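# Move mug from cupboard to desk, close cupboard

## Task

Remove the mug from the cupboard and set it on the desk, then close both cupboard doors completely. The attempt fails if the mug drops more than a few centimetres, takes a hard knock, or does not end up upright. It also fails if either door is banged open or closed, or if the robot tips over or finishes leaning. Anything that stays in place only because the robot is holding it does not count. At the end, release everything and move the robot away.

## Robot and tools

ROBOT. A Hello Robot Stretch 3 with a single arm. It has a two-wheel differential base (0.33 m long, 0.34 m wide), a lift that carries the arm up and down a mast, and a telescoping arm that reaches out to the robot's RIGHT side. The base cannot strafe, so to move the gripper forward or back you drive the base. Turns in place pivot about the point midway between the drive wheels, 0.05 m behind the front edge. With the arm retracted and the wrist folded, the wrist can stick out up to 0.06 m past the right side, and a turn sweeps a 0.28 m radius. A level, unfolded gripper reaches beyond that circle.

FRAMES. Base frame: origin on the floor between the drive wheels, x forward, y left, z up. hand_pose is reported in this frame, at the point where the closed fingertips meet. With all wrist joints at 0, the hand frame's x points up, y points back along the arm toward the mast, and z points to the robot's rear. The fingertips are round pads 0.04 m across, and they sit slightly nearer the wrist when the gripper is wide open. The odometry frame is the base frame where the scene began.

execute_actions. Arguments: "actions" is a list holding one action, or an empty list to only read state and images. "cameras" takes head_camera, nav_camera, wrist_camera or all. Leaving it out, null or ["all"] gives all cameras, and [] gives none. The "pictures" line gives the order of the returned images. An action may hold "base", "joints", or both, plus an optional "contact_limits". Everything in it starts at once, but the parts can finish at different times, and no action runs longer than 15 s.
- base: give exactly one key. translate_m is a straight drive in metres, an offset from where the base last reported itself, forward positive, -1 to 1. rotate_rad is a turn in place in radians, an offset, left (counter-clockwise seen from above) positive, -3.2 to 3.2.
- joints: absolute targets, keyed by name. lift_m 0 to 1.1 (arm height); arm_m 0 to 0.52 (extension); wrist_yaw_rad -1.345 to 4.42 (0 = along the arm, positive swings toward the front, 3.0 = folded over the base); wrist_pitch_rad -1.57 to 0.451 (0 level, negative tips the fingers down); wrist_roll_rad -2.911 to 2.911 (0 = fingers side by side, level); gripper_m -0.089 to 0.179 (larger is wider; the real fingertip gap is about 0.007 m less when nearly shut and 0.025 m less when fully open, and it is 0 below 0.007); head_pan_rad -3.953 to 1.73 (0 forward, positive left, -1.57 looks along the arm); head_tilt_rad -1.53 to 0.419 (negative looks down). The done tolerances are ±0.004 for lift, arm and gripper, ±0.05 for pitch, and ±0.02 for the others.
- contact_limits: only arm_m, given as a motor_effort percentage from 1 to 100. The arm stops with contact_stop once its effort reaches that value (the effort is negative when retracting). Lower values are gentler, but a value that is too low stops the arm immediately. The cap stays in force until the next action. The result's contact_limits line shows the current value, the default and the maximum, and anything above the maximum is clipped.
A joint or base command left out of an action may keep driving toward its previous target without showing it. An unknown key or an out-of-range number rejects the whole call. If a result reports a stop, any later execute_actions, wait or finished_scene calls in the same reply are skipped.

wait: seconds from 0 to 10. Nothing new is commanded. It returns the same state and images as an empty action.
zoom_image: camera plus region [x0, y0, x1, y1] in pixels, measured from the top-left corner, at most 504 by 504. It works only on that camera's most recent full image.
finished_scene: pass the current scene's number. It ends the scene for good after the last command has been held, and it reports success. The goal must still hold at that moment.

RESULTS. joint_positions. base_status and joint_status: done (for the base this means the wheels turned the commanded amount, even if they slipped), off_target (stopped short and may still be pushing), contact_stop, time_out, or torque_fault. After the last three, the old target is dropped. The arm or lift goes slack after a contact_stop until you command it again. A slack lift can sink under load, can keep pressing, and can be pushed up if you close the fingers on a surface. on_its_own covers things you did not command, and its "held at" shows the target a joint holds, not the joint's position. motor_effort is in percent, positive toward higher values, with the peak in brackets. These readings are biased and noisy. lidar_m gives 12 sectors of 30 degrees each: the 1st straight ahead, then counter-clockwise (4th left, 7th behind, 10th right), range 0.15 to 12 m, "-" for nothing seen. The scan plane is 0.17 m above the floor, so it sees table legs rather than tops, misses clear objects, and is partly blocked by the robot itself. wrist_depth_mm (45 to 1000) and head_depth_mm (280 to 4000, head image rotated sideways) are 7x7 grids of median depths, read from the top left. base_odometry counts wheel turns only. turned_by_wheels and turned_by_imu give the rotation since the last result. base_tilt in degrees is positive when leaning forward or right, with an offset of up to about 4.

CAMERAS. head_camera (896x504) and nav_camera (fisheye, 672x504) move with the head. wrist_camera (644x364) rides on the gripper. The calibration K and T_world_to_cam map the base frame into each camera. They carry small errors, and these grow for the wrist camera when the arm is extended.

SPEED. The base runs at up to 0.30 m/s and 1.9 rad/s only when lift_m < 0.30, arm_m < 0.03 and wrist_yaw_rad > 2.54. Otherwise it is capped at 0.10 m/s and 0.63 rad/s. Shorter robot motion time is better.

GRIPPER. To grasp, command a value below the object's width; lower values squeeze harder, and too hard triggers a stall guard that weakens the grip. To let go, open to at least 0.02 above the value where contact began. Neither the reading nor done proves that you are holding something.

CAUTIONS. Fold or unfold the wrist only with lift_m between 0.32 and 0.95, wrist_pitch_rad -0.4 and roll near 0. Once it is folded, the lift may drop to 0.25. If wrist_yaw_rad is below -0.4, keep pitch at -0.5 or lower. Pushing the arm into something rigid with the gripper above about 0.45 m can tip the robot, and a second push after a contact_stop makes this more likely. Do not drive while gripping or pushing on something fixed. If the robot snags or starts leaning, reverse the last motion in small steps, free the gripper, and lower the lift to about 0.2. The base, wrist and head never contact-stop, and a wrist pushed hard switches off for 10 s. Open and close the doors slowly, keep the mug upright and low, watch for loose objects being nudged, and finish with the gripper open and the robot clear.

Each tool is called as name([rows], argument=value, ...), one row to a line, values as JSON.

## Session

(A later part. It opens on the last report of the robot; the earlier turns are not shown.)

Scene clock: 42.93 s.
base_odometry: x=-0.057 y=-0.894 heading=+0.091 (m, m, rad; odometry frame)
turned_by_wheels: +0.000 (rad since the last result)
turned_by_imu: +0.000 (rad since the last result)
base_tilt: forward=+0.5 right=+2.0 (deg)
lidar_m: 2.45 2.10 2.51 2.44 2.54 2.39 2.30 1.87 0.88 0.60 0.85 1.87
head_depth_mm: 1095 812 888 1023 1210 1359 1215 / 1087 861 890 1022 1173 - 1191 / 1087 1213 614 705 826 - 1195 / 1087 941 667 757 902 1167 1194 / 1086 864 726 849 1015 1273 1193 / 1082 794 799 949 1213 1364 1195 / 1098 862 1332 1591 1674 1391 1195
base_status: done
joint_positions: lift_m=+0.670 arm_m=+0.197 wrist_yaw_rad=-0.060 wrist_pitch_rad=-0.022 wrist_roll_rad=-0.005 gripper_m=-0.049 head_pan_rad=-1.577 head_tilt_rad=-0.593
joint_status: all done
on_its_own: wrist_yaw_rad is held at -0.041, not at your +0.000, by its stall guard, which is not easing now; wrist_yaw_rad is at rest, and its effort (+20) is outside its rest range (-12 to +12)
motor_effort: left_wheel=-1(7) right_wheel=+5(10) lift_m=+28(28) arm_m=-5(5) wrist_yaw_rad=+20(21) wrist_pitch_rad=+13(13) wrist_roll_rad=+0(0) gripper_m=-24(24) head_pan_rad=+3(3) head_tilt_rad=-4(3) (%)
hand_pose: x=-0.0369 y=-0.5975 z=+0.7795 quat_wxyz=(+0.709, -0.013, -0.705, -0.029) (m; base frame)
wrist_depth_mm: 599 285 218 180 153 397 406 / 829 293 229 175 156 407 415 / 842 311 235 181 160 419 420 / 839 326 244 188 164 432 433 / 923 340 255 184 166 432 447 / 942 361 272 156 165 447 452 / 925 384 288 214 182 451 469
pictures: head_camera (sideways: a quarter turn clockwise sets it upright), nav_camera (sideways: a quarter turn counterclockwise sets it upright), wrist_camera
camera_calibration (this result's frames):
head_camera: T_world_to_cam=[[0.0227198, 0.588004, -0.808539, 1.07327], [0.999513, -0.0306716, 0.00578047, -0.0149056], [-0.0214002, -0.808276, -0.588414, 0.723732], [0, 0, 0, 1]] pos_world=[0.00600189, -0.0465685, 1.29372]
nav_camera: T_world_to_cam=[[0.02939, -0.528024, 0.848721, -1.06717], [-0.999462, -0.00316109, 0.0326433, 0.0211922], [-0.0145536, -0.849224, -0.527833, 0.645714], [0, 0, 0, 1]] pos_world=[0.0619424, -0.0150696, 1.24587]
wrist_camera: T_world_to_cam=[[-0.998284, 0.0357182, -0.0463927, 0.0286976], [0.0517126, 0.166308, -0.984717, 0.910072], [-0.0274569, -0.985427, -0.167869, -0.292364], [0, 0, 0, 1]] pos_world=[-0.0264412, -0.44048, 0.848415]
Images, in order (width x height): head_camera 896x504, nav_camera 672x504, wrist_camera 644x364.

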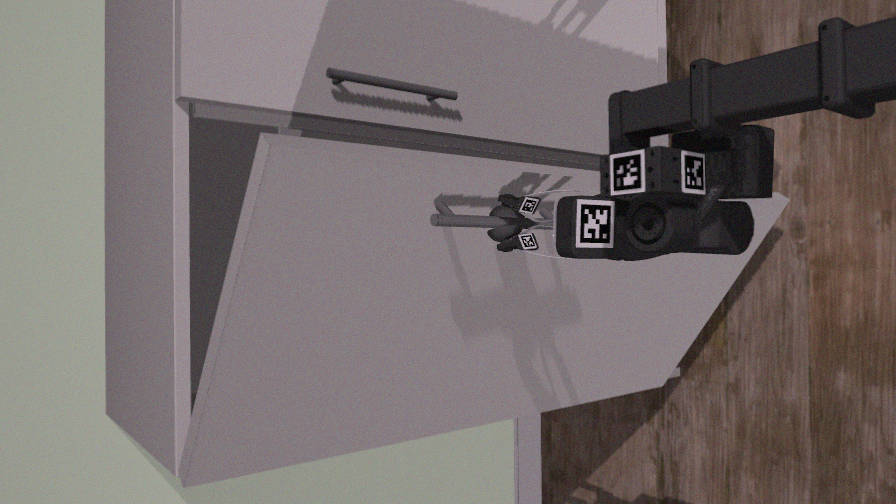

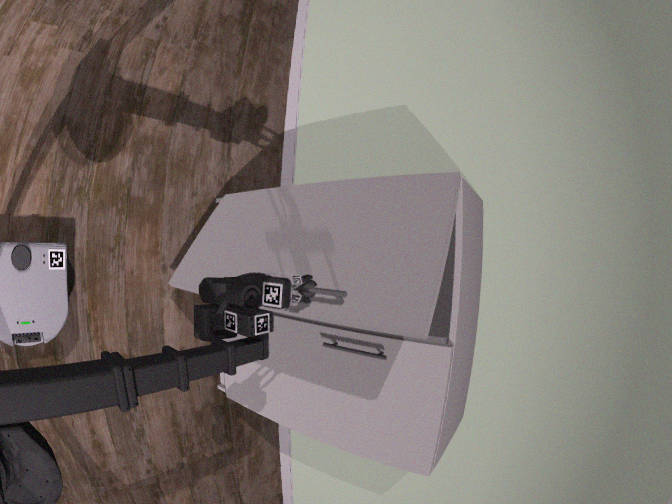

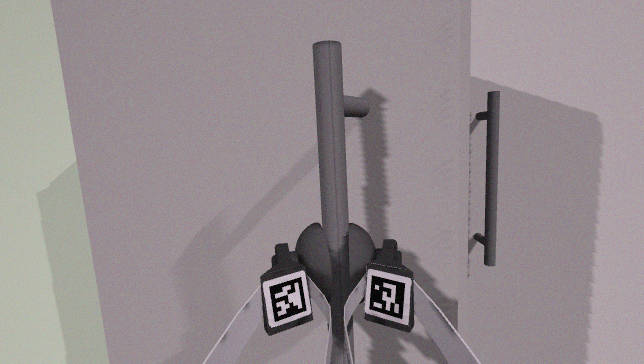

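execute_actions([
  {"base":{"translate_m":0.05},"joints":{"arm_m":0.153,"wrist_yaw_rad":-0.08}},
], cameras=[])

execute_actions([
  {"base":{"translate_m":0.07},"joints":{"arm_m":0.12,"wrist_yaw_rad":-0.15}},
], cameras=[])

execute_actions([
  {"base":{"translate_m":0.085},"joints":{"arm_m":0.096,"wrist_yaw_rad":-0.23}},
], cameras=["wrist_camera"])

execute_actions([
  {"base":{"translate_m":0.085},"joints":{"arm_m":0.085,"wrist_yaw_rad":-0.3,"head_tilt_rad":-0.8}},
])

Scene clock: 44.67 s.
base_odometry: x=-0.007 y=-0.889 heading=+0.091 (m, m, rad; odometry frame)
turned_by_wheels: +0.000 (rad since the last result)
turned_by_imu: +0.000 (rad since the last result)
base_tilt: forward=+0.6 right=+2.1 (deg)
lidar_m: 2.40 2.06 2.51 2.44 2.53 2.44 2.35 1.86 0.89 0.55 1.37 1.88
head_depth_mm: 1091 819 888 1021 1205 1358 1217 / 1094 944 922 1040 1236 - - / 1086 1213 577 650 754 - 1146 / 1085 940 639 734 875 1117 1170 / 1083 860 722 850 1029 1299 1193 / 1098 794 831 1032 1624 1395 1191 / 1098 1222 1383 1593 1683 1393 1194
base_status: done
joint_positions: lift_m=+0.670 arm_m=+0.153 wrist_yaw_rad=-0.085 wrist_pitch_rad=-0.022 wrist_roll_rad=-0.005 gripper_m=-0.049 head_pan_rad=-1.577 head_tilt_rad=-0.593
joint_status: all done
motor_effort: left_wheel=+1(6) right_wheel=+0(9) lift_m=+28(28) arm_m=-6(5) wrist_yaw_rad=+5(19) wrist_pitch_rad=+13(13) wrist_roll_rad=+0(0) gripper_m=-23(24) head_pan_rad=+4(4) head_tilt_rad=-4(4) (%)
hand_pose: x=-0.0430 y=-0.5531 z=+0.7794 quat_wxyz=(+0.708, -0.022, -0.705, -0.038) (m; base frame)
wrist_depth_mm: 858 359 242 184 149 454 462 / 898 376 252 176 152 454 471 / 923 398 261 182 156 467 477 / 917 427 274 187 160 469 484 / 969 452 287 188 162 494 500 / 942 939 312 - 160 499 516 / - 994 329 221 177 520 534
pictures: none
No camera images: the call's "cameras" was empty. Leave "cameras" out to get every camera's image.

Scene clock: 46.43 s.
base_odometry: x=+0.063 y=-0.883 heading=+0.091 (m, m, rad; odometry frame)
turned_by_wheels: +0.000 (rad since the last result)
turned_by_imu: +0.000 (rad since the last result)
base_tilt: forward=+0.6 right=+2.0 (deg)
lidar_m: 2.33 2.00 2.50 2.44 2.53 2.52 2.43 1.87 0.52 0.51 1.37 1.88
head_depth_mm: 1094 948 927 1025 1207 1357 1213 / 1092 1216 540 605 1237 1428 - / 1090 1211 573 635 701 - - / 1087 943 655 753 892 1140 1169 / 1087 794 777 921 1127 1327 1193 / 1100 1192 1370 1590 1680 1397 1196 / 1097 1229 1385 1583 1671 1392 1191
base_status: done
joint_positions: lift_m=+0.670 arm_m=+0.120 wrist_yaw_rad=-0.158 wrist_pitch_rad=-0.023 wrist_roll_rad=-0.005 gripper_m=-0.049 head_pan_rad=-1.577 head_tilt_rad=-0.593
joint_status: all done
motor_effort: left_wheel=+0(13) right_wheel=+1(14) lift_m=+28(29) arm_m=-5(11) wrist_yaw_rad=+8(35) wrist_pitch_rad=+14(13) wrist_roll_rad=+0(0) gripper_m=-23(27) head_pan_rad=+3(2) head_tilt_rad=-4(4) (%)
hand_pose: x=-0.0618 y=-0.5177 z=+0.7792 quat_wxyz=(+0.706, -0.047, -0.703, -0.064) (m; base frame)
wrist_depth_mm: 848 435 263 188 148 506 537 / 881 902 274 181 151 517 531 / 894 863 286 185 156 531 561 / 897 905 299 191 159 546 567 / 912 927 314 196 162 563 586 / 911 955 350 - 157 573 595 / 936 965 376 230 176 573 625
pictures: none
No camera images: the call's "cameras" was empty. Leave "cameras" out to get every camera's image.

Scene clock: 48.33 s.
base_odometry: x=+0.148 y=-0.875 heading=+0.090 (m, m, rad; odometry frame)
turned_by_wheels: -0.001 (rad since the last result)
turned_by_imu: -0.001 (rad since the last result)
base_tilt: forward=+0.5 right=+1.9 (deg)
lidar_m: 2.24 1.91 2.50 2.43 2.54 2.60 2.51 1.21 0.49 0.52 1.37 1.87
head_depth_mm: 1093 1220 1132 1037 1239 1360 1217 / 1097 1217 545 581 659 796 - / 1088 942 617 693 791 - - / 1088 796 743 855 1005 1273 1189 / 1104 1196 1369 1570 1632 1398 1189 / 1102 1229 1391 1586 1667 1395 1195 / 1095 1227 1384 1594 1674 1396 1192
base_status: done
joint_positions: lift_m=+0.670 arm_m=+0.096 wrist_yaw_rad=-0.279 wrist_pitch_rad=-0.022 wrist_roll_rad=-0.005 gripper_m=-0.049 head_pan_rad=-1.577 head_tilt_rad=-0.593
joint_status: wrist_yaw_rad off_target (ended at -0.279, target -0.230); the others done
on_its_own: wrist_yaw_rad is at rest, and its effort (+51) is outside its rest range (-12 to +12)
motor_effort: left_wheel=-7(14) right_wheel=+14(15) lift_m=+28(28) arm_m=+2(14) wrist_yaw_rad=+51(50) wrist_pitch_rad=+13(13) wrist_roll_rad=+0(0) gripper_m=-26(27) head_pan_rad=+4(4) head_tilt_rad=-4(4) (%)
hand_pose: x=-0.0919 y=-0.4866 z=+0.7795 quat_wxyz=(+0.701, -0.090, -0.699, -0.107) (m; base frame)
wrist_depth_mm: 812 824 285 207 162 611 672 / 818 855 296 213 165 631 667 / 873 860 314 220 169 631 684 / 850 902 323 227 174 643 701 / 882 955 345 246 174 668 717 / 883 945 360 - 170 681 739 / 892 985 410 252 195 688 762
pictures: wrist_camera
camera_calibration (this result's frames):
wrist_camera: T_world_to_cam=[[-0.966694, 0.251697, -0.046383, 0.0777483], [0.0865664, 0.151008, -0.984735, 0.890247], [-0.24085, -0.955953, -0.167767, -0.189884], [0, 0, 0, 1]] pos_world=[-0.0476401, -0.335523, 0.848407]
Images, in order (width x height): wrist_camera 644x364.

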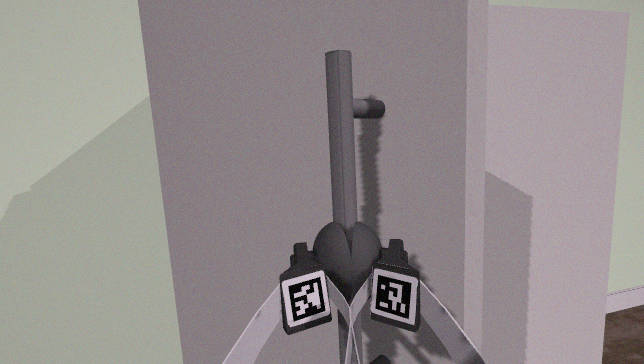

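Scene clock: 50.17 s.
base_odometry: x=+0.232 y=-0.868 heading=+0.089 (m, m, rad; odometry frame)
turned_by_wheels: -0.001 (rad since the last result)
turned_by_imu: +0.000 (rad since the last result)
base_tilt: forward=+0.5 right=+2.0 (deg)
lidar_m: 2.16 1.84 2.51 2.42 2.53 2.69 2.59 1.20 0.47 0.55 1.37 1.88
head_depth_mm: 1146 473 520 1281 1449 1293 - / 1098 548 604 650 813 - 1122 / 645 672 761 891 - - 1113 / 1112 1280 1502 1621 1431 1229 1120 / 1158 1341 1592 1687 1447 1262 1121 / 1154 1332 1568 1689 1449 1258 1117 / 1154 1328 1575 1683 1440 1261 1118
base_status: done
joint_positions: lift_m=+0.670 arm_m=+0.085 wrist_yaw_rad=-0.365 wrist_pitch_rad=-0.022 wrist_roll_rad=-0.005 gripper_m=-0.049 head_pan_rad=-1.577 head_tilt_rad=-0.790
joint_status: wrist_yaw_rad off_target (ended at -0.365, target -0.300); the others done
on_its_own: wrist_yaw_rad is at rest, and its effort (+67) is outside its rest range (-12 to +12)
motor_effort: left_wheel=-9(10) right_wheel=+17(17) lift_m=+29(29) arm_m=+5(7) wrist_yaw_rad=+67(68) wrist_pitch_rad=+13(13) wrist_roll_rad=+0(0) gripper_m=-28(27) head_pan_rad=+2(2) head_tilt_rad=-6(20) (%)
hand_pose: x=-0.1128 y=-0.4683 z=+0.7793 quat_wxyz=(+0.696, -0.120, -0.695, -0.137) (m; base frame)
wrist_depth_mm: 790 847 317 214 162 664 - / 807 866 326 220 166 704 - / 806 885 346 229 169 730 - / 850 901 370 236 175 736 - / 870 931 389 262 174 744 - / 877 937 416 - 170 775 - / 892 944 477 263 196 809 -
pictures: head_camera (sideways: a quarter turn clockwise sets it upright), nav_camera (sideways: a quarter turn counterclockwise sets it upright), wrist_camera
camera_calibration (this result's frames):
head_camera: T_world_to_cam=[[0.0235939, 0.734559, -0.678134, 0.903301], [0.999509, -0.0313192, 0.000850111, -0.00848596], [-0.0206141, -0.677821, -0.734938, 0.914315], [0, 0, 0, 1]] pos_world=[0.00601724, -0.0440521, 1.28453]
nav_camera: T_world_to_cam=[[0.0284617, -0.683585, 0.729315, -0.911511], [-0.999499, -0.00936497, 0.0302279, 0.0243451], [-0.0138333, -0.72981, -0.68351, 0.848228], [0, 0, 0, 1]] pos_world=[0.0620098, -0.00382182, 1.24382]
wrist_camera: T_world_to_cam=[[-0.941512, 0.333772, -0.0463938, 0.0942918], [0.0994209, 0.143587, -0.984631, 0.887029], [-0.321981, -0.931654, -0.168372, -0.174759], [0, 0, 0, 1]] pos_world=[-0.0556815, -0.321653, 0.848347]
Images, in order (width x height): head_camera 896x504, nav_camera 672x504, wrist_camera 644x364.

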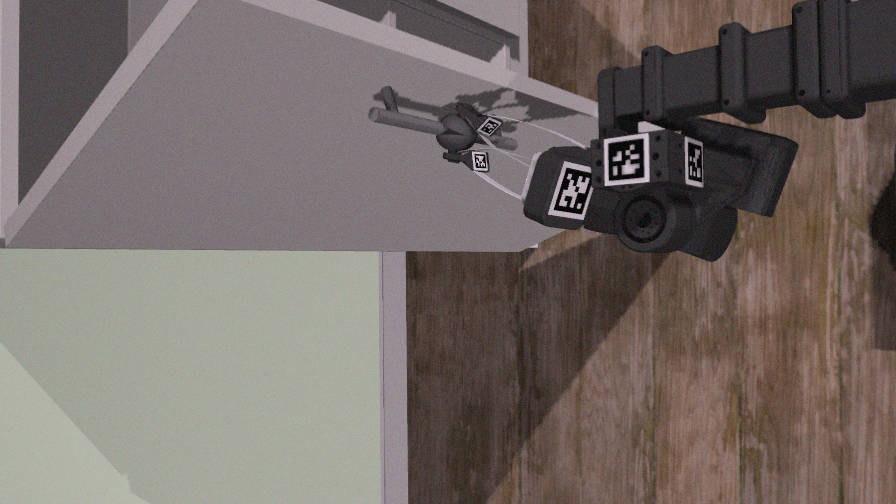

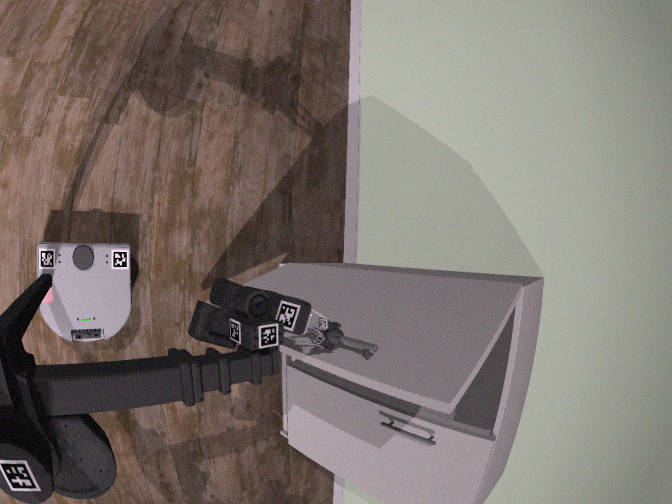

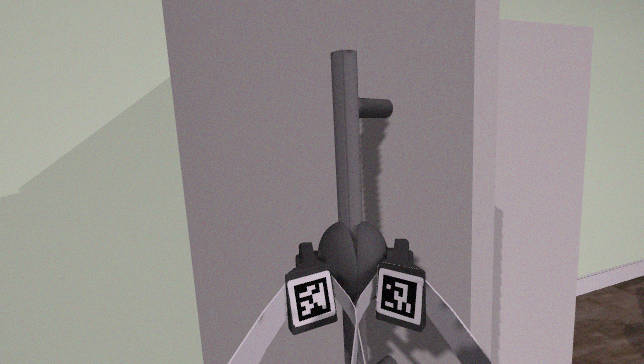

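execute_actions([
  {"joints":{"gripper_m":0.025,"wrist_yaw_rad":-0.37}},
], cameras=[])

execute_actions([
  {"base":{"translate_m":0.01},"joints":{"arm_m":0}},
], cameras=["wrist_camera"])

execute_actions([
  {"base":{"translate_m":-0.46},"joints":{"wrist_yaw_rad":0.8,"gripper_m":0,"head_tilt_rad":-0.6,"head_pan_rad":-1.4}},
])

Scene clock: 51.60 s.
base_odometry: x=+0.232 y=-0.868 heading=+0.090 (m, m, rad; odometry frame)
turned_by_wheels: +0.001 (rad since the last result)
turned_by_imu: +0.001 (rad since the last result)
base_tilt: forward=+0.6 right=+2.1 (deg)
lidar_m: 2.16 1.84 2.50 2.42 2.53 2.68 2.60 1.21 0.46 0.53 1.37 1.88
head_depth_mm: 1141 469 507 1328 1453 1285 - / 1099 532 587 638 810 - 1109 / 639 662 749 861 - - 1106 / 1114 1284 1504 1609 1420 1228 1121 / 1155 1340 1590 1683 1441 1262 1120 / 1158 1337 1579 1682 1443 1255 1118 / 1153 1328 1578 1677 1449 1261 1121
base_status: not commanded
joint_positions: lift_m=+0.670 arm_m=+0.085 wrist_yaw_rad=-0.373 wrist_pitch_rad=-0.022 wrist_roll_rad=-0.005 gripper_m=+0.025 head_pan_rad=-1.577 head_tilt_rad=-0.790
joint_status: all done
motor_effort: left_wheel=+1(3) right_wheel=-1(5) lift_m=+29(29) arm_m=+6(6) wrist_yaw_rad=+4(28) wrist_pitch_rad=+13(13) wrist_roll_rad=+0(0) gripper_m=+0(94) head_pan_rad=+3(4) head_tilt_rad=-5(4) (%)
hand_pose: x=-0.1146 y=-0.4676 z=+0.7794 quat_wxyz=(+0.695, -0.123, -0.694, -0.139) (m; base frame)
wrist_depth_mm: 776 853 298 199 149 691 - / 817 870 316 185 153 692 - / 822 874 329 193 157 705 - / 827 886 350 199 160 729 - / 841 953 374 206 160 758 - / 852 915 443 166 155 750 - / 891 946 434 244 178 805 -
pictures: none
No camera images: the call's "cameras" was empty. Leave "cameras" out to get every camera's image.

Scene clock: 53.43 s.
base_odometry: x=+0.242 y=-0.867 heading=+0.090 (m, m, rad; odometry frame)
turned_by_wheels: +0.000 (rad since the last result)
turned_by_imu: +0.000 (rad since the last result)
base_tilt: forward=+0.6 right=+2.1 (deg)
lidar_m: 2.15 1.83 2.51 2.42 2.54 2.69 2.61 1.20 0.47 0.55 1.37 1.88
head_depth_mm: 1142 472 512 1323 1442 1294 - / 1097 551 607 667 865 1286 - / 649 683 772 891 1056 - - / 1111 1279 1510 1606 1407 1263 1102 / 1159 1334 1585 1677 1450 1257 1116 / 1157 1332 1577 1685 1450 1259 1117 / 1154 1327 1577 1679 1440 1260 1116
base_status: done
joint_positions: lift_m=+0.670 arm_m=+0.002 wrist_yaw_rad=-0.372 wrist_pitch_rad=-0.021 wrist_roll_rad=-0.005 gripper_m=+0.025 head_pan_rad=-1.577 head_tilt_rad=-0.790
joint_status: all done
joint sent to its limit — the command would take arm_m past its lower limit, so that joint was sent only as far as its limit.
motor_effort: left_wheel=+1(7) right_wheel=-2(4) lift_m=+29(29) arm_m=-6(6) wrist_yaw_rad=+2(4) wrist_pitch_rad=+13(13) wrist_roll_rad=+1(0) gripper_m=+0(0) head_pan_rad=+3(3) head_tilt_rad=-4(6) (%)
hand_pose: x=-0.1144 y=-0.3852 z=+0.7796 quat_wxyz=(+0.696, -0.123, -0.694, -0.139) (m; base frame)
wrist_depth_mm: 859 946 379 252 703 - - / 865 956 402 252 704 797 - / 915 965 423 243 702 832 - / 905 976 443 267 735 856 - / 915 975 475 277 767 856 - / 957 - 551 281 799 875 - / 927 - 551 278 535 926 -
pictures: wrist_camera
camera_calibration (this result's frames):
wrist_camera: T_world_to_cam=[[-0.939263, 0.340084, -0.0461206, 0.0675186], [0.0998341, 0.142174, -0.984794, 0.875117], [-0.328355, -0.929586, -0.167491, -0.0984487], [0, 0, 0, 1]] pos_world=[-0.0562749, -0.238898, 0.848435]
Images, in order (width x height): wrist_camera 644x364.

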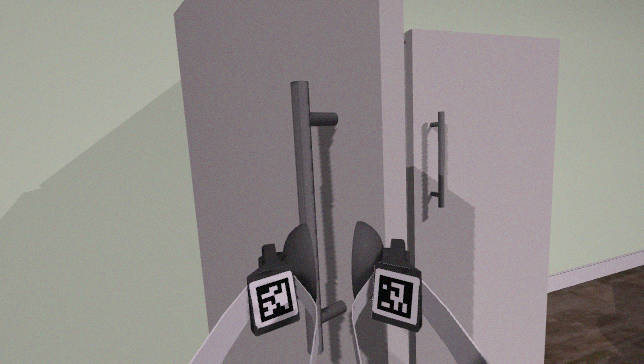

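Scene clock: 59.43 s.
base_odometry: x=-0.216 y=-0.908 heading=+0.090 (m, m, rad; odometry frame)
turned_by_wheels: +0.000 (rad since the last result)
turned_by_imu: -0.002 (rad since the last result)
base_tilt: forward=+0.5 right=+2.0 (deg)
lidar_m: 2.61 2.26 2.51 2.44 2.53 2.22 2.14 1.87 0.88 0.85 0.51 1.87
head_depth_mm: 1056 781 851 975 1139 1323 1186 / 1070 809 872 994 1170 1348 1185 / 1074 1208 1156 1291 1386 1387 1185 / 1084 1233 1151 1338 1495 1381 1267 / 1106 1247 1153 1338 1503 1380 1212 / 1130 997 1058 1167 1120 867 1149 / 1169 846 676 608 690 1391 1181
base_status: done
joint_positions: lift_m=+0.670 arm_m=+0.002 wrist_yaw_rad=+0.797 wrist_pitch_rad=-0.021 wrist_roll_rad=-0.005 gripper_m=+0.000 head_pan_rad=-1.407 head_tilt_rad=-0.606
joint_status: all done
motor_effort: left_wheel=+2(3) right_wheel=-2(6) lift_m=+29(29) arm_m=-6(6) wrist_yaw_rad=+3(2) wrist_pitch_rad=+13(13) wrist_roll_rad=+1(1) gripper_m=-2(88) head_pan_rad=+3(16) head_tilt_rad=+3(23) (%)
hand_pose: x=+0.1615 y=-0.3257 z=+0.7796 quat_wxyz=(+0.657, +0.281, -0.647, +0.268) (m; base frame)
wrist_depth_mm: - - - 349 558 684 678 / - - - 347 562 935 830 / - - - 355 585 965 853 / - - - 356 587 879 666 / - - - - 595 996 862 / - - - - 766 808 781 / - - - - 530 973 626
pictures: head_camera (sideways: a quarter turn clockwise sets it upright), nav_camera (sideways: a quarter turn counterclockwise sets it upright), wrist_camera
camera_calibration (this result's frames):
head_camera: T_world_to_cam=[[-0.0786026, 0.59377, -0.800787, 1.06378], [0.990353, 0.138462, 0.00545756, -0.0144292], [0.114119, -0.792632, -0.598925, 0.736579], [0, 0, 0, 1]] pos_world=[0.0138483, -0.0458071, 1.2931]
nav_camera: T_world_to_cam=[[0.119923, -0.526375, 0.841753, -1.05864], [-0.984509, -0.172293, 0.032521, 0.0212608], [0.12791, -0.832613, -0.538883, 0.659222], [0, 0, 0, 1]] pos_world=[0.0635656, -0.00470091, 1.24566]
wrist_camera: T_world_to_cam=[[-0.679998, -0.731762, -0.0461201, -0.0845098], [-0.0918619, 0.147432, -0.984797, 0.87179], [0.727437, -0.665423, -0.167474, -0.037032], [0, 0, 0, 1]] pos_world=[0.0495562, -0.215012, 0.848436]
Images, in order (width x height): head_camera 896x504, nav_camera 672x504, wrist_camera 644x364.

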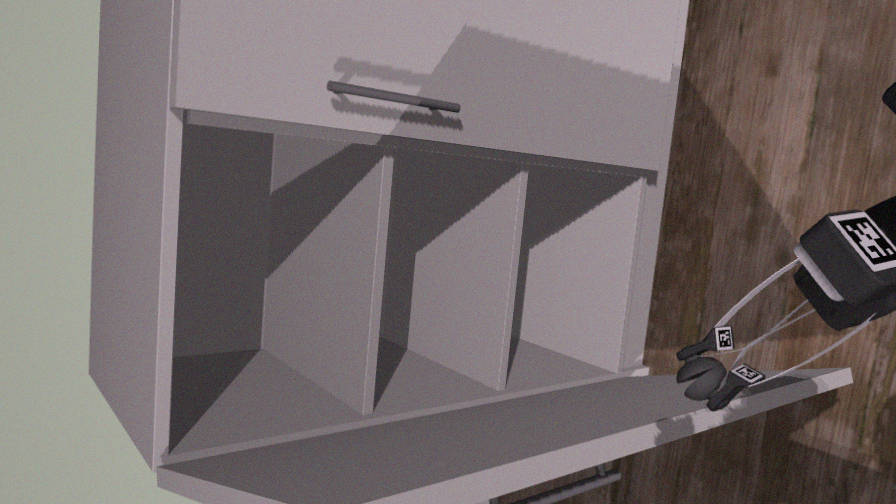

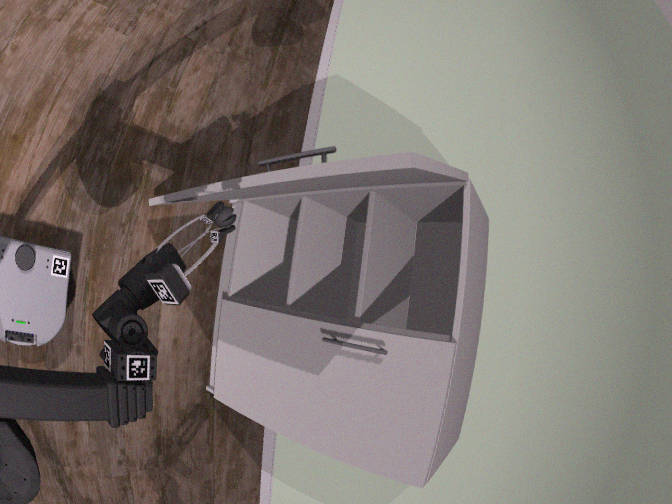

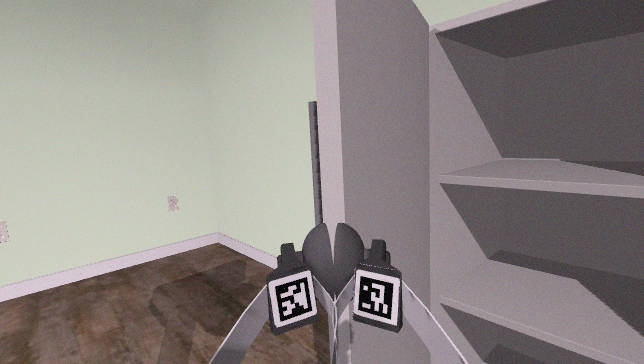

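execute_actions([
  {"base":{"translate_m":-0.063},"joints":{"wrist_yaw_rad":0,"gripper_m":0.065,"arm_m":0.427,"head_pan_rad":-1.57},"contact_limits":{"arm_m":20}},
], cameras=["wrist_camera"])

execute_actions([
  {"joints":{"gripper_m":-0.08}},
], cameras=[])

execute_actions([
  {"joints":{"arm_m":0.395}},
], cameras=["wrist_camera"])

Scene clock: 64.00 s.
base_odometry: x=-0.279 y=-0.914 heading=+0.090 (m, m, rad; odometry frame)
turned_by_wheels: +0.000 (rad since the last result)
turned_by_imu: +0.000 (rad since the last result)
base_tilt: forward=+0.6 right=+2.1 (deg)
lidar_m: 2.67 2.32 2.53 2.44 2.54 2.16 2.08 1.87 0.88 0.85 0.55 1.87
head_depth_mm: 1080 812 890 1026 1246 1383 1210 / 1076 810 889 1008 1183 - 1157 / 1075 810 887 984 1245 1358 1187 / 1075 810 888 1099 1247 1355 1187 / 1076 1212 1157 1343 1459 1380 1183 / 1078 1216 1155 1336 1453 1384 1183 / 1081 1216 1154 1292 1374 1288 1113
base_status: done
joint_positions: lift_m=+0.670 arm_m=+0.427 wrist_yaw_rad=+0.002 wrist_pitch_rad=-0.021 wrist_roll_rad=-0.005 gripper_m=+0.065 head_pan_rad=-1.563 head_tilt_rad=-0.606
joint_status: all done
motor_effort: left_wheel=+2(3) right_wheel=-1(5) lift_m=+29(29) arm_m=+6(8) wrist_yaw_rad=-2(4) wrist_pitch_rad=+12(13) wrist_roll_rad=+1(1) gripper_m=+0(91) head_pan_rad=-3(16) head_tilt_rad=+4(4) (%)
contact_limits: arm_m 20 (drawing in: default 27, maximum 43; extending or still: default 35, maximum 58)
hand_pose: x=-0.0210 y=-0.8272 z=+0.7798 quat_wxyz=(+0.709, +0.008, -0.705, -0.007) (m; base frame)
wrist_depth_mm: 531 561 198 171 171 170 168 / 579 615 203 175 174 173 172 / 567 638 208 180 178 177 176 / 560 653 544 184 183 181 180 / 391 373 322 188 186 187 184 / 261 253 248 192 193 189 189 / 544 676 581 197 196 195 194
pictures: wrist_camera
camera_calibration (this result's frames):
wrist_camera: T_world_to_cam=[[-0.99859, -0.0263023, -0.0461003, 0.0012013], [0.041045, 0.167993, -0.984933, 0.949076], [0.0336505, -0.985437, -0.166677, -0.517862], [0, 0, 0, 1]] pos_world=[-0.0203288, -0.669727, 0.848516]
Images, in order (width x height): wrist_camera 644x364.

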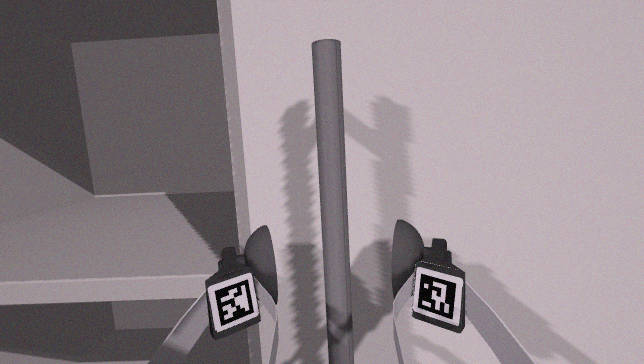

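Scene clock: 65.93 s.
base_odometry: x=-0.279 y=-0.914 heading=+0.090 (m, m, rad; odometry frame)
turned_by_wheels: +0.000 (rad since the last result)
turned_by_imu: +0.000 (rad since the last result)
base_tilt: forward=+0.6 right=+2.0 (deg)
lidar_m: 2.67 2.32 2.52 2.44 2.52 2.16 2.08 1.88 0.88 0.85 0.55 1.87
head_depth_mm: 1080 810 892 1026 1249 1384 1213 / 1073 810 890 1007 1184 - 1162 / 1074 809 888 972 1241 1354 1188 / 1073 809 886 1087 1248 1355 1191 / 1074 1216 1150 1340 1456 1384 1183 / 1076 1213 1154 1339 1462 1375 1184 / 1076 1212 1153 1295 1380 1293 1119
base_status: not commanded
joint_positions: lift_m=+0.670 arm_m=+0.427 wrist_yaw_rad=-0.001 wrist_pitch_rad=-0.020 wrist_roll_rad=-0.005 gripper_m=-0.078 head_pan_rad=-1.563 head_tilt_rad=-0.606
joint_status: all done
motor_effort: left_wheel=+1(2) right_wheel=+0(2) lift_m=+28(29) arm_m=+2(5) wrist_yaw_rad=+0(0) wrist_pitch_rad=+12(12) wrist_roll_rad=+0(0) gripper_m=-35(100) head_pan_rad=-2(2) head_tilt_rad=+3(4) (%)
hand_pose: x=-0.0216 y=-0.8275 z=+0.7799 quat_wxyz=(+0.709, +0.007, -0.705, -0.008) (m; base frame)
wrist_depth_mm: 517 544 198 171 169 168 168 / 584 615 203 175 175 172 171 / 566 653 208 178 177 177 175 / 573 659 537 184 182 181 179 / 389 369 290 185 187 185 186 / 261 251 246 - 190 189 188 / 553 674 637 197 196 195 193
pictures: none
No camera images: the call's "cameras" was empty. Leave "cameras" out to get every camera's image.

Scene clock: 67.17 s.
base_odometry: x=-0.279 y=-0.914 heading=+0.090 (m, m, rad; odometry frame)
turned_by_wheels: +0.000 (rad since the last result)
turned_by_imu: +0.000 (rad since the last result)
base_tilt: forward=+0.6 right=+2.0 (deg)
lidar_m: 2.67 2.31 2.53 2.44 2.53 2.16 2.08 1.87 0.86 0.81 0.55 1.87
head_depth_mm: 1086 798 879 1018 1240 1381 1213 / 1079 792 868 990 1169 - 1162 / 1081 782 860 951 1214 1351 1182 / 1075 791 853 996 1217 1347 1189 / 1079 1215 1155 1340 1460 1379 1188 / 1079 1213 1155 1339 1464 1376 1186 / 1085 1216 1158 1295 1382 1291 1120
base_status: not commanded
joint_positions: lift_m=+0.670 arm_m=+0.395 wrist_yaw_rad=-0.010 wrist_pitch_rad=-0.021 wrist_roll_rad=-0.005 gripper_m=-0.072 head_pan_rad=-1.563 head_tilt_rad=-0.605
joint_status: all done
on_its_own: gripper_m is held at -0.073, not at your -0.080, by its stall guard, which is still easing
motor_effort: left_wheel=-3(2) right_wheel=+5(5) lift_m=+29(29) arm_m=-7(15) wrist_yaw_rad=+10(10) wrist_pitch_rad=+12(13) wrist_roll_rad=+0(1) gripper_m=-16(35) head_pan_rad=-1(2) head_tilt_rad=+3(3) (%)
hand_pose: x=-0.0239 y=-0.7961 z=+0.7798 quat_wxyz=(+0.709, +0.004, -0.705, -0.011) (m; base frame)
wrist_depth_mm: 521 550 169 171 173 177 179 / 590 661 195 172 176 181 184 / 589 661 199 177 182 184 187 / 575 672 205 180 185 190 194 / 393 371 211 185 190 193 197 / 285 709 277 152 196 198 205 / 561 652 631 196 199 203 208
pictures: wrist_camera
camera_calibration (this result's frames):
wrist_camera: T_world_to_cam=[[-0.998825, -0.0149663, -0.0461005, 0.00813967], [0.0429479, 0.167581, -0.984922, 0.943668], [0.0224662, -0.985745, -0.166742, -0.487614], [0, 0, 0, 1]] pos_world=[-0.0214436, -0.638682, 0.84851]
Images, in order (width x height): wrist_camera 644x364.

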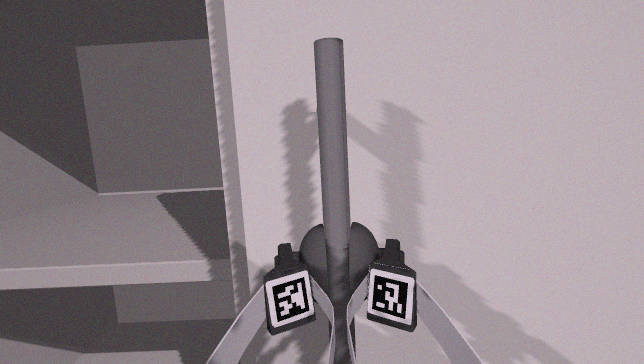

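execute_actions([
  {"base":{"translate_m":-0.03},"joints":{"arm_m":0.347,"wrist_yaw_rad":0.05,"gripper_m":-0.05}},
], cameras=[])

execute_actions([
  {"base":{"translate_m":-0.044},"joints":{"arm_m":0.289,"wrist_yaw_rad":0.12}},
], cameras=[])

execute_actions([
  {"base":{"translate_m":-0.054},"joints":{"arm_m":0.232,"wrist_yaw_rad":0.2}},
], cameras=[])

execute_actions([
  {"base":{"translate_m":-0.068},"joints":{"arm_m":0.188,"wrist_yaw_rad":0.3}},
], cameras=["wrist_camera"])

execute_actions([
  {"base":{"translate_m":-0.055},"joints":{"arm_m":0.143,"wrist_yaw_rad":0.3}},
], cameras=["wrist_camera"])

Scene clock: 69.00 s.
base_odometry: x=-0.309 y=-0.917 heading=+0.090 (m, m, rad; odometry frame)
turned_by_wheels: +0.000 (rad since the last result)
turned_by_imu: +0.000 (rad since the last result)
base_tilt: forward=+0.6 right=+2.0 (deg)
lidar_m: 2.70 2.34 2.52 2.44 2.53 2.13 2.05 1.86 0.84 0.76 0.57 1.87
head_depth_mm: 1083 788 864 1011 1529 1390 1235 / 1077 776 838 969 1169 - 1172 / 1078 759 818 925 1205 1315 1182 / 1076 740 798 895 1121 1320 1184 / 1078 889 1105 1297 1456 1384 1185 / 1078 1212 1156 1338 1462 1379 1188 / 1084 1212 1154 1332 1405 1355 1139
base_status: done
joint_positions: lift_m=+0.670 arm_m=+0.347 wrist_yaw_rad=+0.052 wrist_pitch_rad=-0.021 wrist_roll_rad=-0.005 gripper_m=-0.049 head_pan_rad=-1.563 head_tilt_rad=-0.605
joint_status: all done
motor_effort: left_wheel=+2(9) right_wheel=-1(10) lift_m=+29(29) arm_m=-7(13) wrist_yaw_rad=-2(28) wrist_pitch_rad=+12(12) wrist_roll_rad=+0(1) gripper_m=-23(66) head_pan_rad=-2(2) head_tilt_rad=+3(3) (%)
hand_pose: x=-0.0083 y=-0.7478 z=+0.7797 quat_wxyz=(+0.709, +0.026, -0.704, +0.011) (m; base frame)
wrist_depth_mm: 525 544 170 172 177 184 191 / 575 712 173 174 180 189 195 / 567 729 175 176 184 191 199 / 559 700 200 182 189 198 204 / 387 366 207 183 194 202 212 / 563 769 781 - 199 208 217 / 548 655 592 192 205 213 223
pictures: none
No camera images: the call's "cameras" was empty. Leave "cameras" out to get every camera's image.

Scene clock: 70.57 s.
base_odometry: x=-0.352 y=-0.921 heading=+0.090 (m, m, rad; odometry frame)
turned_by_wheels: +0.000 (rad since the last result)
turned_by_imu: +0.000 (rad since the last result)
base_tilt: forward=+0.5 right=+2.0 (deg)
lidar_m: 2.74 2.39 2.53 2.43 2.53 2.09 2.01 1.87 0.83 0.70 0.60 1.87
head_depth_mm: 1089 784 860 1046 1607 1414 1233 / 1079 752 815 955 1150 - 1185 / 1081 795 774 905 - 1321 1184 / 1076 794 741 824 1023 1241 1189 / 1076 817 751 1211 1382 1353 1187 / 1079 1213 1153 1338 1460 1381 1186 / 1084 1211 1152 1331 1439 1384 1184
base_status: done
joint_positions: lift_m=+0.670 arm_m=+0.289 wrist_yaw_rad=+0.126 wrist_pitch_rad=-0.022 wrist_roll_rad=-0.005 gripper_m=-0.049 head_pan_rad=-1.563 head_tilt_rad=-0.605
joint_status: all done
motor_effort: left_wheel=+3(9) right_wheel=-4(8) lift_m=+29(29) arm_m=-6(8) wrist_yaw_rad=-7(26) wrist_pitch_rad=+13(13) wrist_roll_rad=+1(1) gripper_m=-23(26) head_pan_rad=-2(3) head_tilt_rad=+3(3) (%)
hand_pose: x=+0.0107 y=-0.6881 z=+0.7795 quat_wxyz=(+0.708, +0.052, -0.703, +0.037) (m; base frame)
wrist_depth_mm: 521 552 166 172 182 194 206 / 558 760 167 172 186 198 213 / 563 789 174 177 191 202 218 / 554 679 176 180 195 208 225 / 501 474 199 182 200 214 230 / 553 758 206 - 209 219 235 / 545 661 603 194 210 223 241
pictures: none
No camera images: the call's "cameras" was empty. Leave "cameras" out to get every camera's image.

Scene clock: 72.30 s.
base_odometry: x=-0.406 y=-0.926 heading=+0.090 (m, m, rad; odometry frame)
turned_by_wheels: +0.000 (rad since the last result)
turned_by_imu: +0.000 (rad since the last result)
base_tilt: forward=+0.5 right=+2.0 (deg)
lidar_m: 2.79 2.43 2.52 2.44 2.53 2.03 1.95 1.87 0.83 0.63 0.66 0.63
head_depth_mm: 1104 794 905 1626 1654 1420 1216 / 1080 748 809 959 1132 - 1165 / 1077 796 745 872 987 1319 1188 / 1076 818 690 787 - 1174 1189 / 1077 887 650 750 923 1296 1187 / 1079 1217 1107 1344 1460 1381 1183 / 1082 1211 1160 1338 1459 1380 1185
base_status: done
joint_positions: lift_m=+0.670 arm_m=+0.232 wrist_yaw_rad=+0.200 wrist_pitch_rad=-0.022 wrist_roll_rad=-0.005 gripper_m=-0.049 head_pan_rad=-1.563 head_tilt_rad=-0.605
joint_status: all done
motor_effort: left_wheel=+2(7) right_wheel=-1(8) lift_m=+28(29) arm_m=-6(6) wrist_yaw_rad=+0(28) wrist_pitch_rad=+13(13) wrist_roll_rad=+1(0) gripper_m=-24(27) head_pan_rad=-1(2) head_tilt_rad=+4(3) (%)
hand_pose: x=+0.0293 y=-0.6280 z=+0.7794 quat_wxyz=(+0.706, +0.079, -0.701, +0.063) (m; base frame)
wrist_depth_mm: 532 534 163 172 190 210 233 / 588 769 166 173 194 215 240 / 577 747 170 175 197 220 247 / 583 698 175 179 202 226 253 / 567 716 177 180 210 231 262 / 589 767 200 - 220 236 270 / 583 660 203 195 216 247 279
pictures: none
No camera images: the call's "cameras" was empty. Leave "cameras" out to get every camera's image.

Scene clock: 73.93 s.
base_odometry: x=-0.474 y=-0.932 heading=+0.091 (m, m, rad; odometry frame)
turned_by_wheels: +0.000 (rad since the last result)
turned_by_imu: +0.000 (rad since the last result)
base_tilt: forward=+0.6 right=+2.1 (deg)
lidar_m: 2.87 2.50 2.53 2.44 2.53 1.95 1.89 1.87 0.88 0.58 0.80 0.68
head_depth_mm: 1103 1221 1405 1618 1654 1378 1206 / 1089 773 844 1040 1614 - 1159 / 1078 796 748 878 1035 - 1187 / 1081 816 670 773 872 1136 1185 / 1079 889 608 680 805 1009 1163 / 1080 1214 607 1214 1417 1385 1186 / 1084 1210 1158 1338 1458 1381 1188
base_status: done
joint_positions: lift_m=+0.670 arm_m=+0.188 wrist_yaw_rad=+0.298 wrist_pitch_rad=-0.023 wrist_roll_rad=-0.005 gripper_m=-0.049 head_pan_rad=-1.563 head_tilt_rad=-0.605
joint_status: all done
motor_effort: left_wheel=+2(13) right_wheel=-2(15) lift_m=+29(29) arm_m=-6(8) wrist_yaw_rad=+1(48) wrist_pitch_rad=+13(13) wrist_roll_rad=+0(0) gripper_m=-24(29) head_pan_rad=-3(3) head_tilt_rad=+3(3) (%)
hand_pose: x=+0.0536 y=-0.5778 z=+0.7793 quat_wxyz=(+0.703, +0.113, -0.696, +0.097) (m; base frame)
wrist_depth_mm: - 590 160 174 195 220 257 / 582 736 164 173 199 228 262 / 597 771 169 174 204 233 268 / 586 695 174 179 208 239 278 / 581 766 178 180 216 246 288 / 571 754 193 - 228 252 298 / 552 713 198 193 223 262 307
pictures: wrist_camera
camera_calibration (this result's frames):
wrist_camera: T_world_to_cam=[[-0.947398, -0.316713, -0.046149, -0.0882371], [-0.010401, 0.174579, -0.984588, 0.909901], [0.319889, -0.932317, -0.16869, -0.257813], [0, 0, 0, 1]] pos_world=[0.00833975, -0.427159, 0.848315]
Images, in order (width x height): wrist_camera 644x364.

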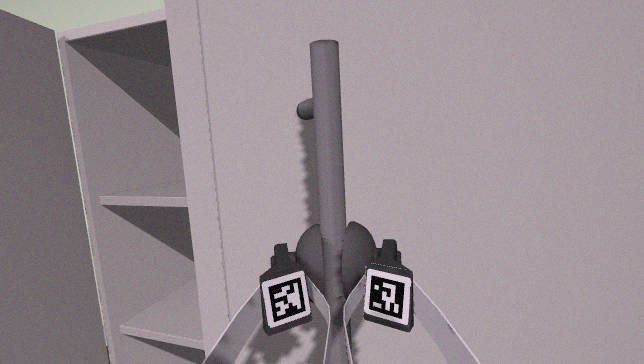

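Scene clock: 75.63 s.
base_odometry: x=-0.529 y=-0.937 heading=+0.091 (m, m, rad; odometry frame)
turned_by_wheels: +0.000 (rad since the last result)
turned_by_imu: +0.000 (rad since the last result)
base_tilt: forward=+0.5 right=+2.0 (deg)
lidar_m: 2.92 2.55 2.54 2.44 2.53 1.90 1.83 1.87 1.37 0.52 0.53 0.73
head_depth_mm: 1107 1241 1408 1623 1664 1399 1226 / 1108 891 1353 1620 1659 - 1158 / 1078 794 762 902 1110 - 1161 / 1080 817 651 753 876 - 1164 / 1081 1216 569 638 722 901 1140 / 1081 1216 543 621 1388 1385 1182 / 1083 1210 1155 1334 1458 1380 1186
base_status: done
joint_positions: lift_m=+0.670 arm_m=+0.143 wrist_yaw_rad=+0.299 wrist_pitch_rad=-0.023 wrist_roll_rad=-0.005 gripper_m=-0.049 head_pan_rad=-1.563 head_tilt_rad=-0.605
joint_status: all done
motor_effort: left_wheel=+2(4) right_wheel=-2(7) lift_m=+29(29) arm_m=-6(7) wrist_yaw_rad=+1(2) wrist_pitch_rad=+14(14) wrist_roll_rad=+1(0) gripper_m=-24(24) head_pan_rad=-3(3) head_tilt_rad=+3(4) (%)
hand_pose: x=+0.0540 y=-0.5327 z=+0.7791 quat_wxyz=(+0.703, +0.114, -0.696, +0.097) (m; base frame)
wrist_depth_mm: - 632 155 178 214 269 349 / 630 737 159 174 217 278 370 / 644 768 161 174 222 280 384 / 624 752 165 179 228 290 724 / 617 792 170 179 236 298 774 / 617 794 173 - 255 307 826 / 607 790 184 194 242 320 793
pictures: wrist_camera
camera_calibration (this result's frames):
wrist_camera: T_world_to_cam=[[-0.946936, -0.318089, -0.0461621, -0.0743511], [-0.0108171, 0.175075, -0.984496, 0.902099], [0.321239, -0.931755, -0.169226, -0.215205], [0, 0, 0, 1]] pos_world=[0.0084845, -0.382103, 0.848262]
Images, in order (width x height): wrist_camera 644x364.

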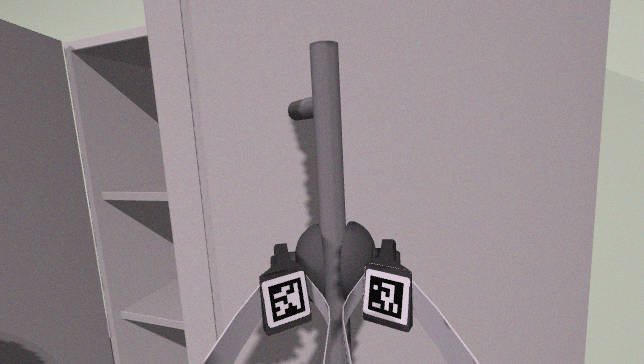

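execute_actions([
  {"base":{"translate_m":-0.09},"joints":{"arm_m":0.118,"wrist_yaw_rad":0.4}},
], cameras=[])

execute_actions([
  {"base":{"translate_m":-0.09},"joints":{"arm_m":0.111,"wrist_yaw_rad":0.52}},
], cameras=[])

execute_actions([
  {"base":{"translate_m":-0.09},"joints":{"arm_m":0.12,"wrist_yaw_rad":0.66}},
], cameras=["wrist_camera"])

execute_actions([
  {"base":{"translate_m":-0.08},"joints":{"arm_m":0.145,"wrist_yaw_rad":0.8,"head_pan_rad":-1.3}},
])

Scene clock: 77.97 s.
base_odometry: x=-0.618 y=-0.945 heading=+0.091 (m, m, rad; odometry frame)
turned_by_wheels: +0.000 (rad since the last result)
turned_by_imu: +0.000 (rad since the last result)
base_tilt: forward=+0.6 right=+2.0 (deg)
lidar_m: 2.99 2.63 2.53 2.44 2.46 1.80 1.74 1.81 1.37 0.51 0.50 0.80
head_depth_mm: 1104 1239 1406 1624 1651 1396 1208 / 1109 1241 1408 1618 1653 1457 1137 / 1102 893 1330 1552 1612 1453 1141 / 1084 794 725 838 988 - 1163 / 1081 891 606 683 798 893 1118 / 1083 1216 536 577 662 875 1159 / 1085 1214 1108 1210 1455 1384 1182
base_status: done
joint_positions: lift_m=+0.670 arm_m=+0.118 wrist_yaw_rad=+0.428 wrist_pitch_rad=-0.022 wrist_roll_rad=-0.005 gripper_m=-0.049 head_pan_rad=-1.563 head_tilt_rad=-0.605
joint_status: wrist_yaw_rad off_target (ended at +0.428, target +0.400); the others done
on_its_own: wrist_yaw_rad is at rest, and its effort (-30) is outside its rest range (-12 to +12)
motor_effort: left_wheel=+6(12) right_wheel=-10(15) lift_m=+29(28) arm_m=-3(14) wrist_yaw_rad=-30(61) wrist_pitch_rad=+13(14) wrist_roll_rad=+1(1) gripper_m=-23(30) head_pan_rad=-3(2) head_tilt_rad=+4(4) (%)
hand_pose: x=+0.0847 y=-0.4957 z=+0.7795 quat_wxyz=(+0.695, +0.158, -0.687, +0.143) (m; base frame)
wrist_depth_mm: - - 165 193 232 289 695 / 636 772 172 187 236 298 705 / 621 750 174 190 240 304 746 / 611 802 178 195 246 314 763 / 611 788 183 195 255 321 746 / 611 816 185 - 270 339 798 / 597 848 195 207 263 344 810
pictures: none
No camera images: the call's "cameras" was empty. Leave "cameras" out to get every camera's image.

Scene clock: 79.93 s.
base_odometry: x=-0.708 y=-0.953 heading=+0.091 (m, m, rad; odometry frame)
turned_by_wheels: +0.000 (rad since the last result)
turned_by_imu: +0.000 (rad since the last result)
base_tilt: forward=+0.6 right=+2.0 (deg)
lidar_m: 3.09 2.73 2.53 2.44 2.34 1.71 1.65 1.72 1.37 0.54 0.47 0.88
head_depth_mm: 1105 1241 1408 1617 1651 1383 1211 / 1105 1243 1408 1622 1650 1454 1142 / 1101 1237 1401 1626 1657 1457 1144 / 1089 891 878 1016 1200 1419 1156 / 1084 795 682 762 860 929 1139 / 1086 1212 556 609 644 769 1118 / 1087 1213 502 522 626 1351 1182
base_status: done
joint_positions: lift_m=+0.670 arm_m=+0.111 wrist_yaw_rad=+0.554 wrist_pitch_rad=-0.022 wrist_roll_rad=-0.005 gripper_m=-0.049 head_pan_rad=-1.563 head_tilt_rad=-0.605
joint_status: wrist_yaw_rad off_target (ended at +0.554, target +0.520); the others done
on_its_own: wrist_yaw_rad is at rest, and its effort (-36) is outside its rest range (-12 to +12)
motor_effort: left_wheel=+7(8) right_wheel=-10(14) lift_m=+29(29) arm_m=-1(9) wrist_yaw_rad=-36(41) wrist_pitch_rad=+13(13) wrist_roll_rad=+0(0) gripper_m=-24(25) head_pan_rad=-2(2) head_tilt_rad=+2(3) (%)
hand_pose: x=+0.1130 y=-0.4735 z=+0.7795 quat_wxyz=(+0.684, +0.200, -0.676, +0.186) (m; base frame)
wrist_depth_mm: - - 165 194 238 305 716 / 622 711 169 190 241 316 715 / 619 748 173 192 247 320 750 / 620 747 177 196 256 333 749 / 606 784 183 196 260 343 815 / 611 787 183 - 276 354 779 / 623 843 193 205 263 362 806
pictures: none
No camera images: the call's "cameras" was empty. Leave "cameras" out to get every camera's image.

Scene clock: 82.33 s.
base_odometry: x=-0.798 y=-0.961 heading=+0.092 (m, m, rad; odometry frame)
turned_by_wheels: +0.000 (rad since the last result)
turned_by_imu: +0.000 (rad since the last result)
base_tilt: forward=+0.5 right=+2.0 (deg)
lidar_m: 3.18 2.81 2.53 2.43 2.21 1.62 1.56 1.62 1.36 0.60 0.46 0.96
head_depth_mm: 1108 1242 1409 1619 1651 1420 1225 / 1108 1238 1409 1617 1654 1452 1166 / 1108 1239 1405 1625 1655 1450 1137 / 1104 1236 1407 1617 1664 1456 1162 / 1088 852 851 933 1032 1037 1162 / 1081 819 642 687 726 807 957 / 1087 1212 527 544 594 749 1184
base_status: done
joint_positions: lift_m=+0.670 arm_m=+0.120 wrist_yaw_rad=+0.715 wrist_pitch_rad=-0.022 wrist_roll_rad=-0.005 gripper_m=-0.049 head_pan_rad=-1.563 head_tilt_rad=-0.605
joint_status: wrist_yaw_rad off_target (ended at +0.715, target +0.660); the others done
on_its_own: wrist_yaw_rad is held at +0.710, not at your +0.660, by its stall guard, which is not easing now
motor_effort: left_wheel=+2(8) right_wheel=-3(14) lift_m=+29(28) arm_m=+5(8) wrist_yaw_rad=-4(34) wrist_pitch_rad=+13(13) wrist_roll_rad=+1(1) gripper_m=-22(24) head_pan_rad=-2(1) head_tilt_rad=+3(4) (%)
hand_pose: x=+0.1461 y=-0.4577 z=+0.7795 quat_wxyz=(+0.667, +0.254, -0.658, +0.241) (m; base frame)
wrist_depth_mm: - - 166 193 236 297 672 / 668 722 169 186 239 307 693 / 688 788 172 185 245 315 685 / - 760 179 193 250 325 719 / - 763 181 195 256 334 772 / - 799 189 - 278 345 753 / - 786 197 210 262 355 776
pictures: wrist_camera
camera_calibration (this result's frames):
wrist_camera: T_world_to_cam=[[-0.738164, -0.67304, -0.0461632, -0.156207], [-0.0795707, 0.154812, -0.984734, 0.891286], [0.669912, -0.723222, -0.167831, -0.131489], [0, 0, 0, 1]] pos_world=[0.0437, -0.338211, 0.848401]
Images, in order (width x height): wrist_camera 644x364.

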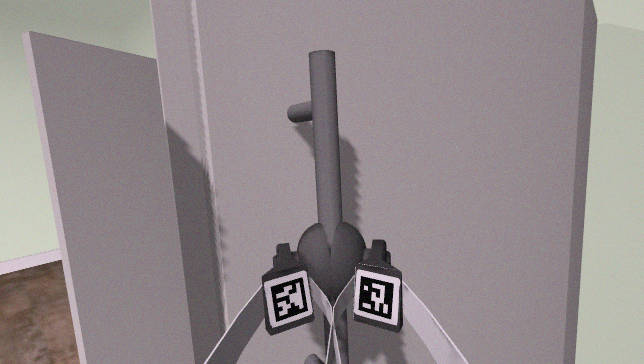

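Scene clock: 84.53 s.
base_odometry: x=-0.877 y=-0.969 heading=+0.092 (m, m, rad; odometry frame)
turned_by_wheels: +0.000 (rad since the last result)
turned_by_imu: +0.000 (rad since the last result)
base_tilt: forward=+0.6 right=+2.0 (deg)
lidar_m: 3.25 2.89 2.53 2.43 2.09 1.54 1.48 1.54 1.37 0.72 0.47 1.02
head_depth_mm: 1068 1185 1327 1516 1642 1459 1164 / 1088 1207 1365 1565 1662 1450 1151 / 1090 1062 1314 1554 1642 - 1187 / 1110 779 743 860 1021 1149 1189 / 1135 1275 570 623 678 835 1086 / 1166 1331 502 528 641 1355 1187 / 1195 1364 1274 1435 1567 1385 1185
base_status: done
joint_positions: lift_m=+0.670 arm_m=+0.144 wrist_yaw_rad=+0.866 wrist_pitch_rad=-0.022 wrist_roll_rad=-0.005 gripper_m=-0.049 head_pan_rad=-1.307 head_tilt_rad=-0.605
joint_status: wrist_yaw_rad off_target (ended at +0.866, target +0.800); the others done
on_its_own: wrist_yaw_rad is held at +0.858, not at your +0.800, by its stall guard, which is not easing now
motor_effort: left_wheel=+3(8) right_wheel=-4(12) lift_m=+29(29) arm_m=+7(14) wrist_yaw_rad=-8(44) wrist_pitch_rad=+13(13) wrist_roll_rad=+1(1) gripper_m=-22(25) head_pan_rad=+3(20) head_tilt_rad=+3(3) (%)
hand_pose: x=+0.1734 y=-0.4550 z=+0.7795 quat_wxyz=(+0.647, +0.303, -0.636, +0.290) (m; base frame)
wrist_depth_mm: - - 169 193 233 292 445 / - 739 173 188 237 298 460 / - 780 176 187 242 310 477 / - 832 182 194 248 315 511 / - 860 184 197 256 322 543 / - 879 190 - 273 332 574 / - 901 199 213 259 345 603
pictures: head_camera (sideways: a quarter turn clockwise sets it upright), nav_camera (sideways: a quarter turn counterclockwise sets it upright), wrist_camera
camera_calibration (this result's frames):
head_camera: T_world_to_cam=[[-0.137371, 0.582452, -0.801174, 1.06464], [0.971573, 0.236675, 0.00547356, -0.0143355], [0.192806, -0.777647, -0.598407, 0.735425], [0, 0, 0, 1]] pos_world=[0.0183855, -0.0448098, 1.29313]
nav_camera: T_world_to_cam=[[0.171748, -0.511242, 0.842101, -1.05941], [-0.962387, -0.269729, 0.0325271, 0.0211178], [0.21051, -0.816013, -0.538338, 0.658009], [0, 0, 0, 1]] pos_world=[0.0637573, 0.00102628, 1.24567]
wrist_camera: T_world_to_cam=[[-0.628036, -0.77681, -0.0462212, -0.200514], [-0.101978, 0.14104, -0.984738, 0.890662], [0.771474, -0.613737, -0.167796, -0.115592], [0, 0, 0, 1]] pos_world=[0.0540743, -0.352324, 0.848404]
Images, in order (width x height): head_camera 896x504, nav_camera 672x504, wrist_camera 644x364.

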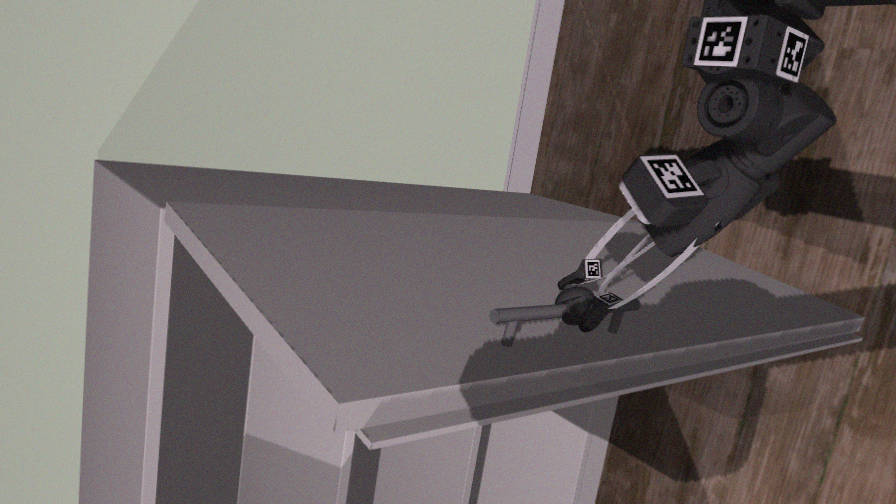

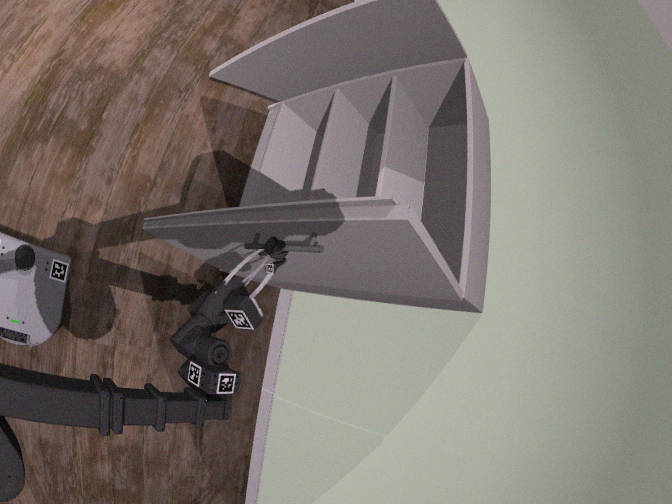

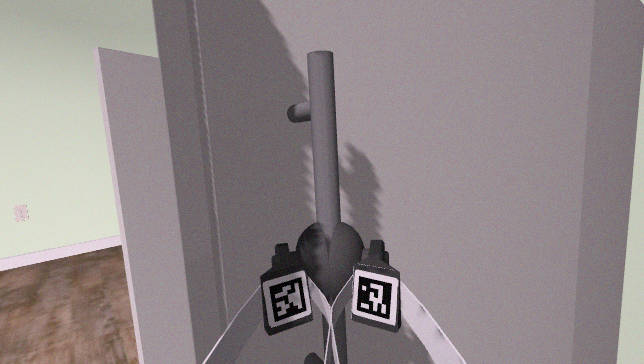

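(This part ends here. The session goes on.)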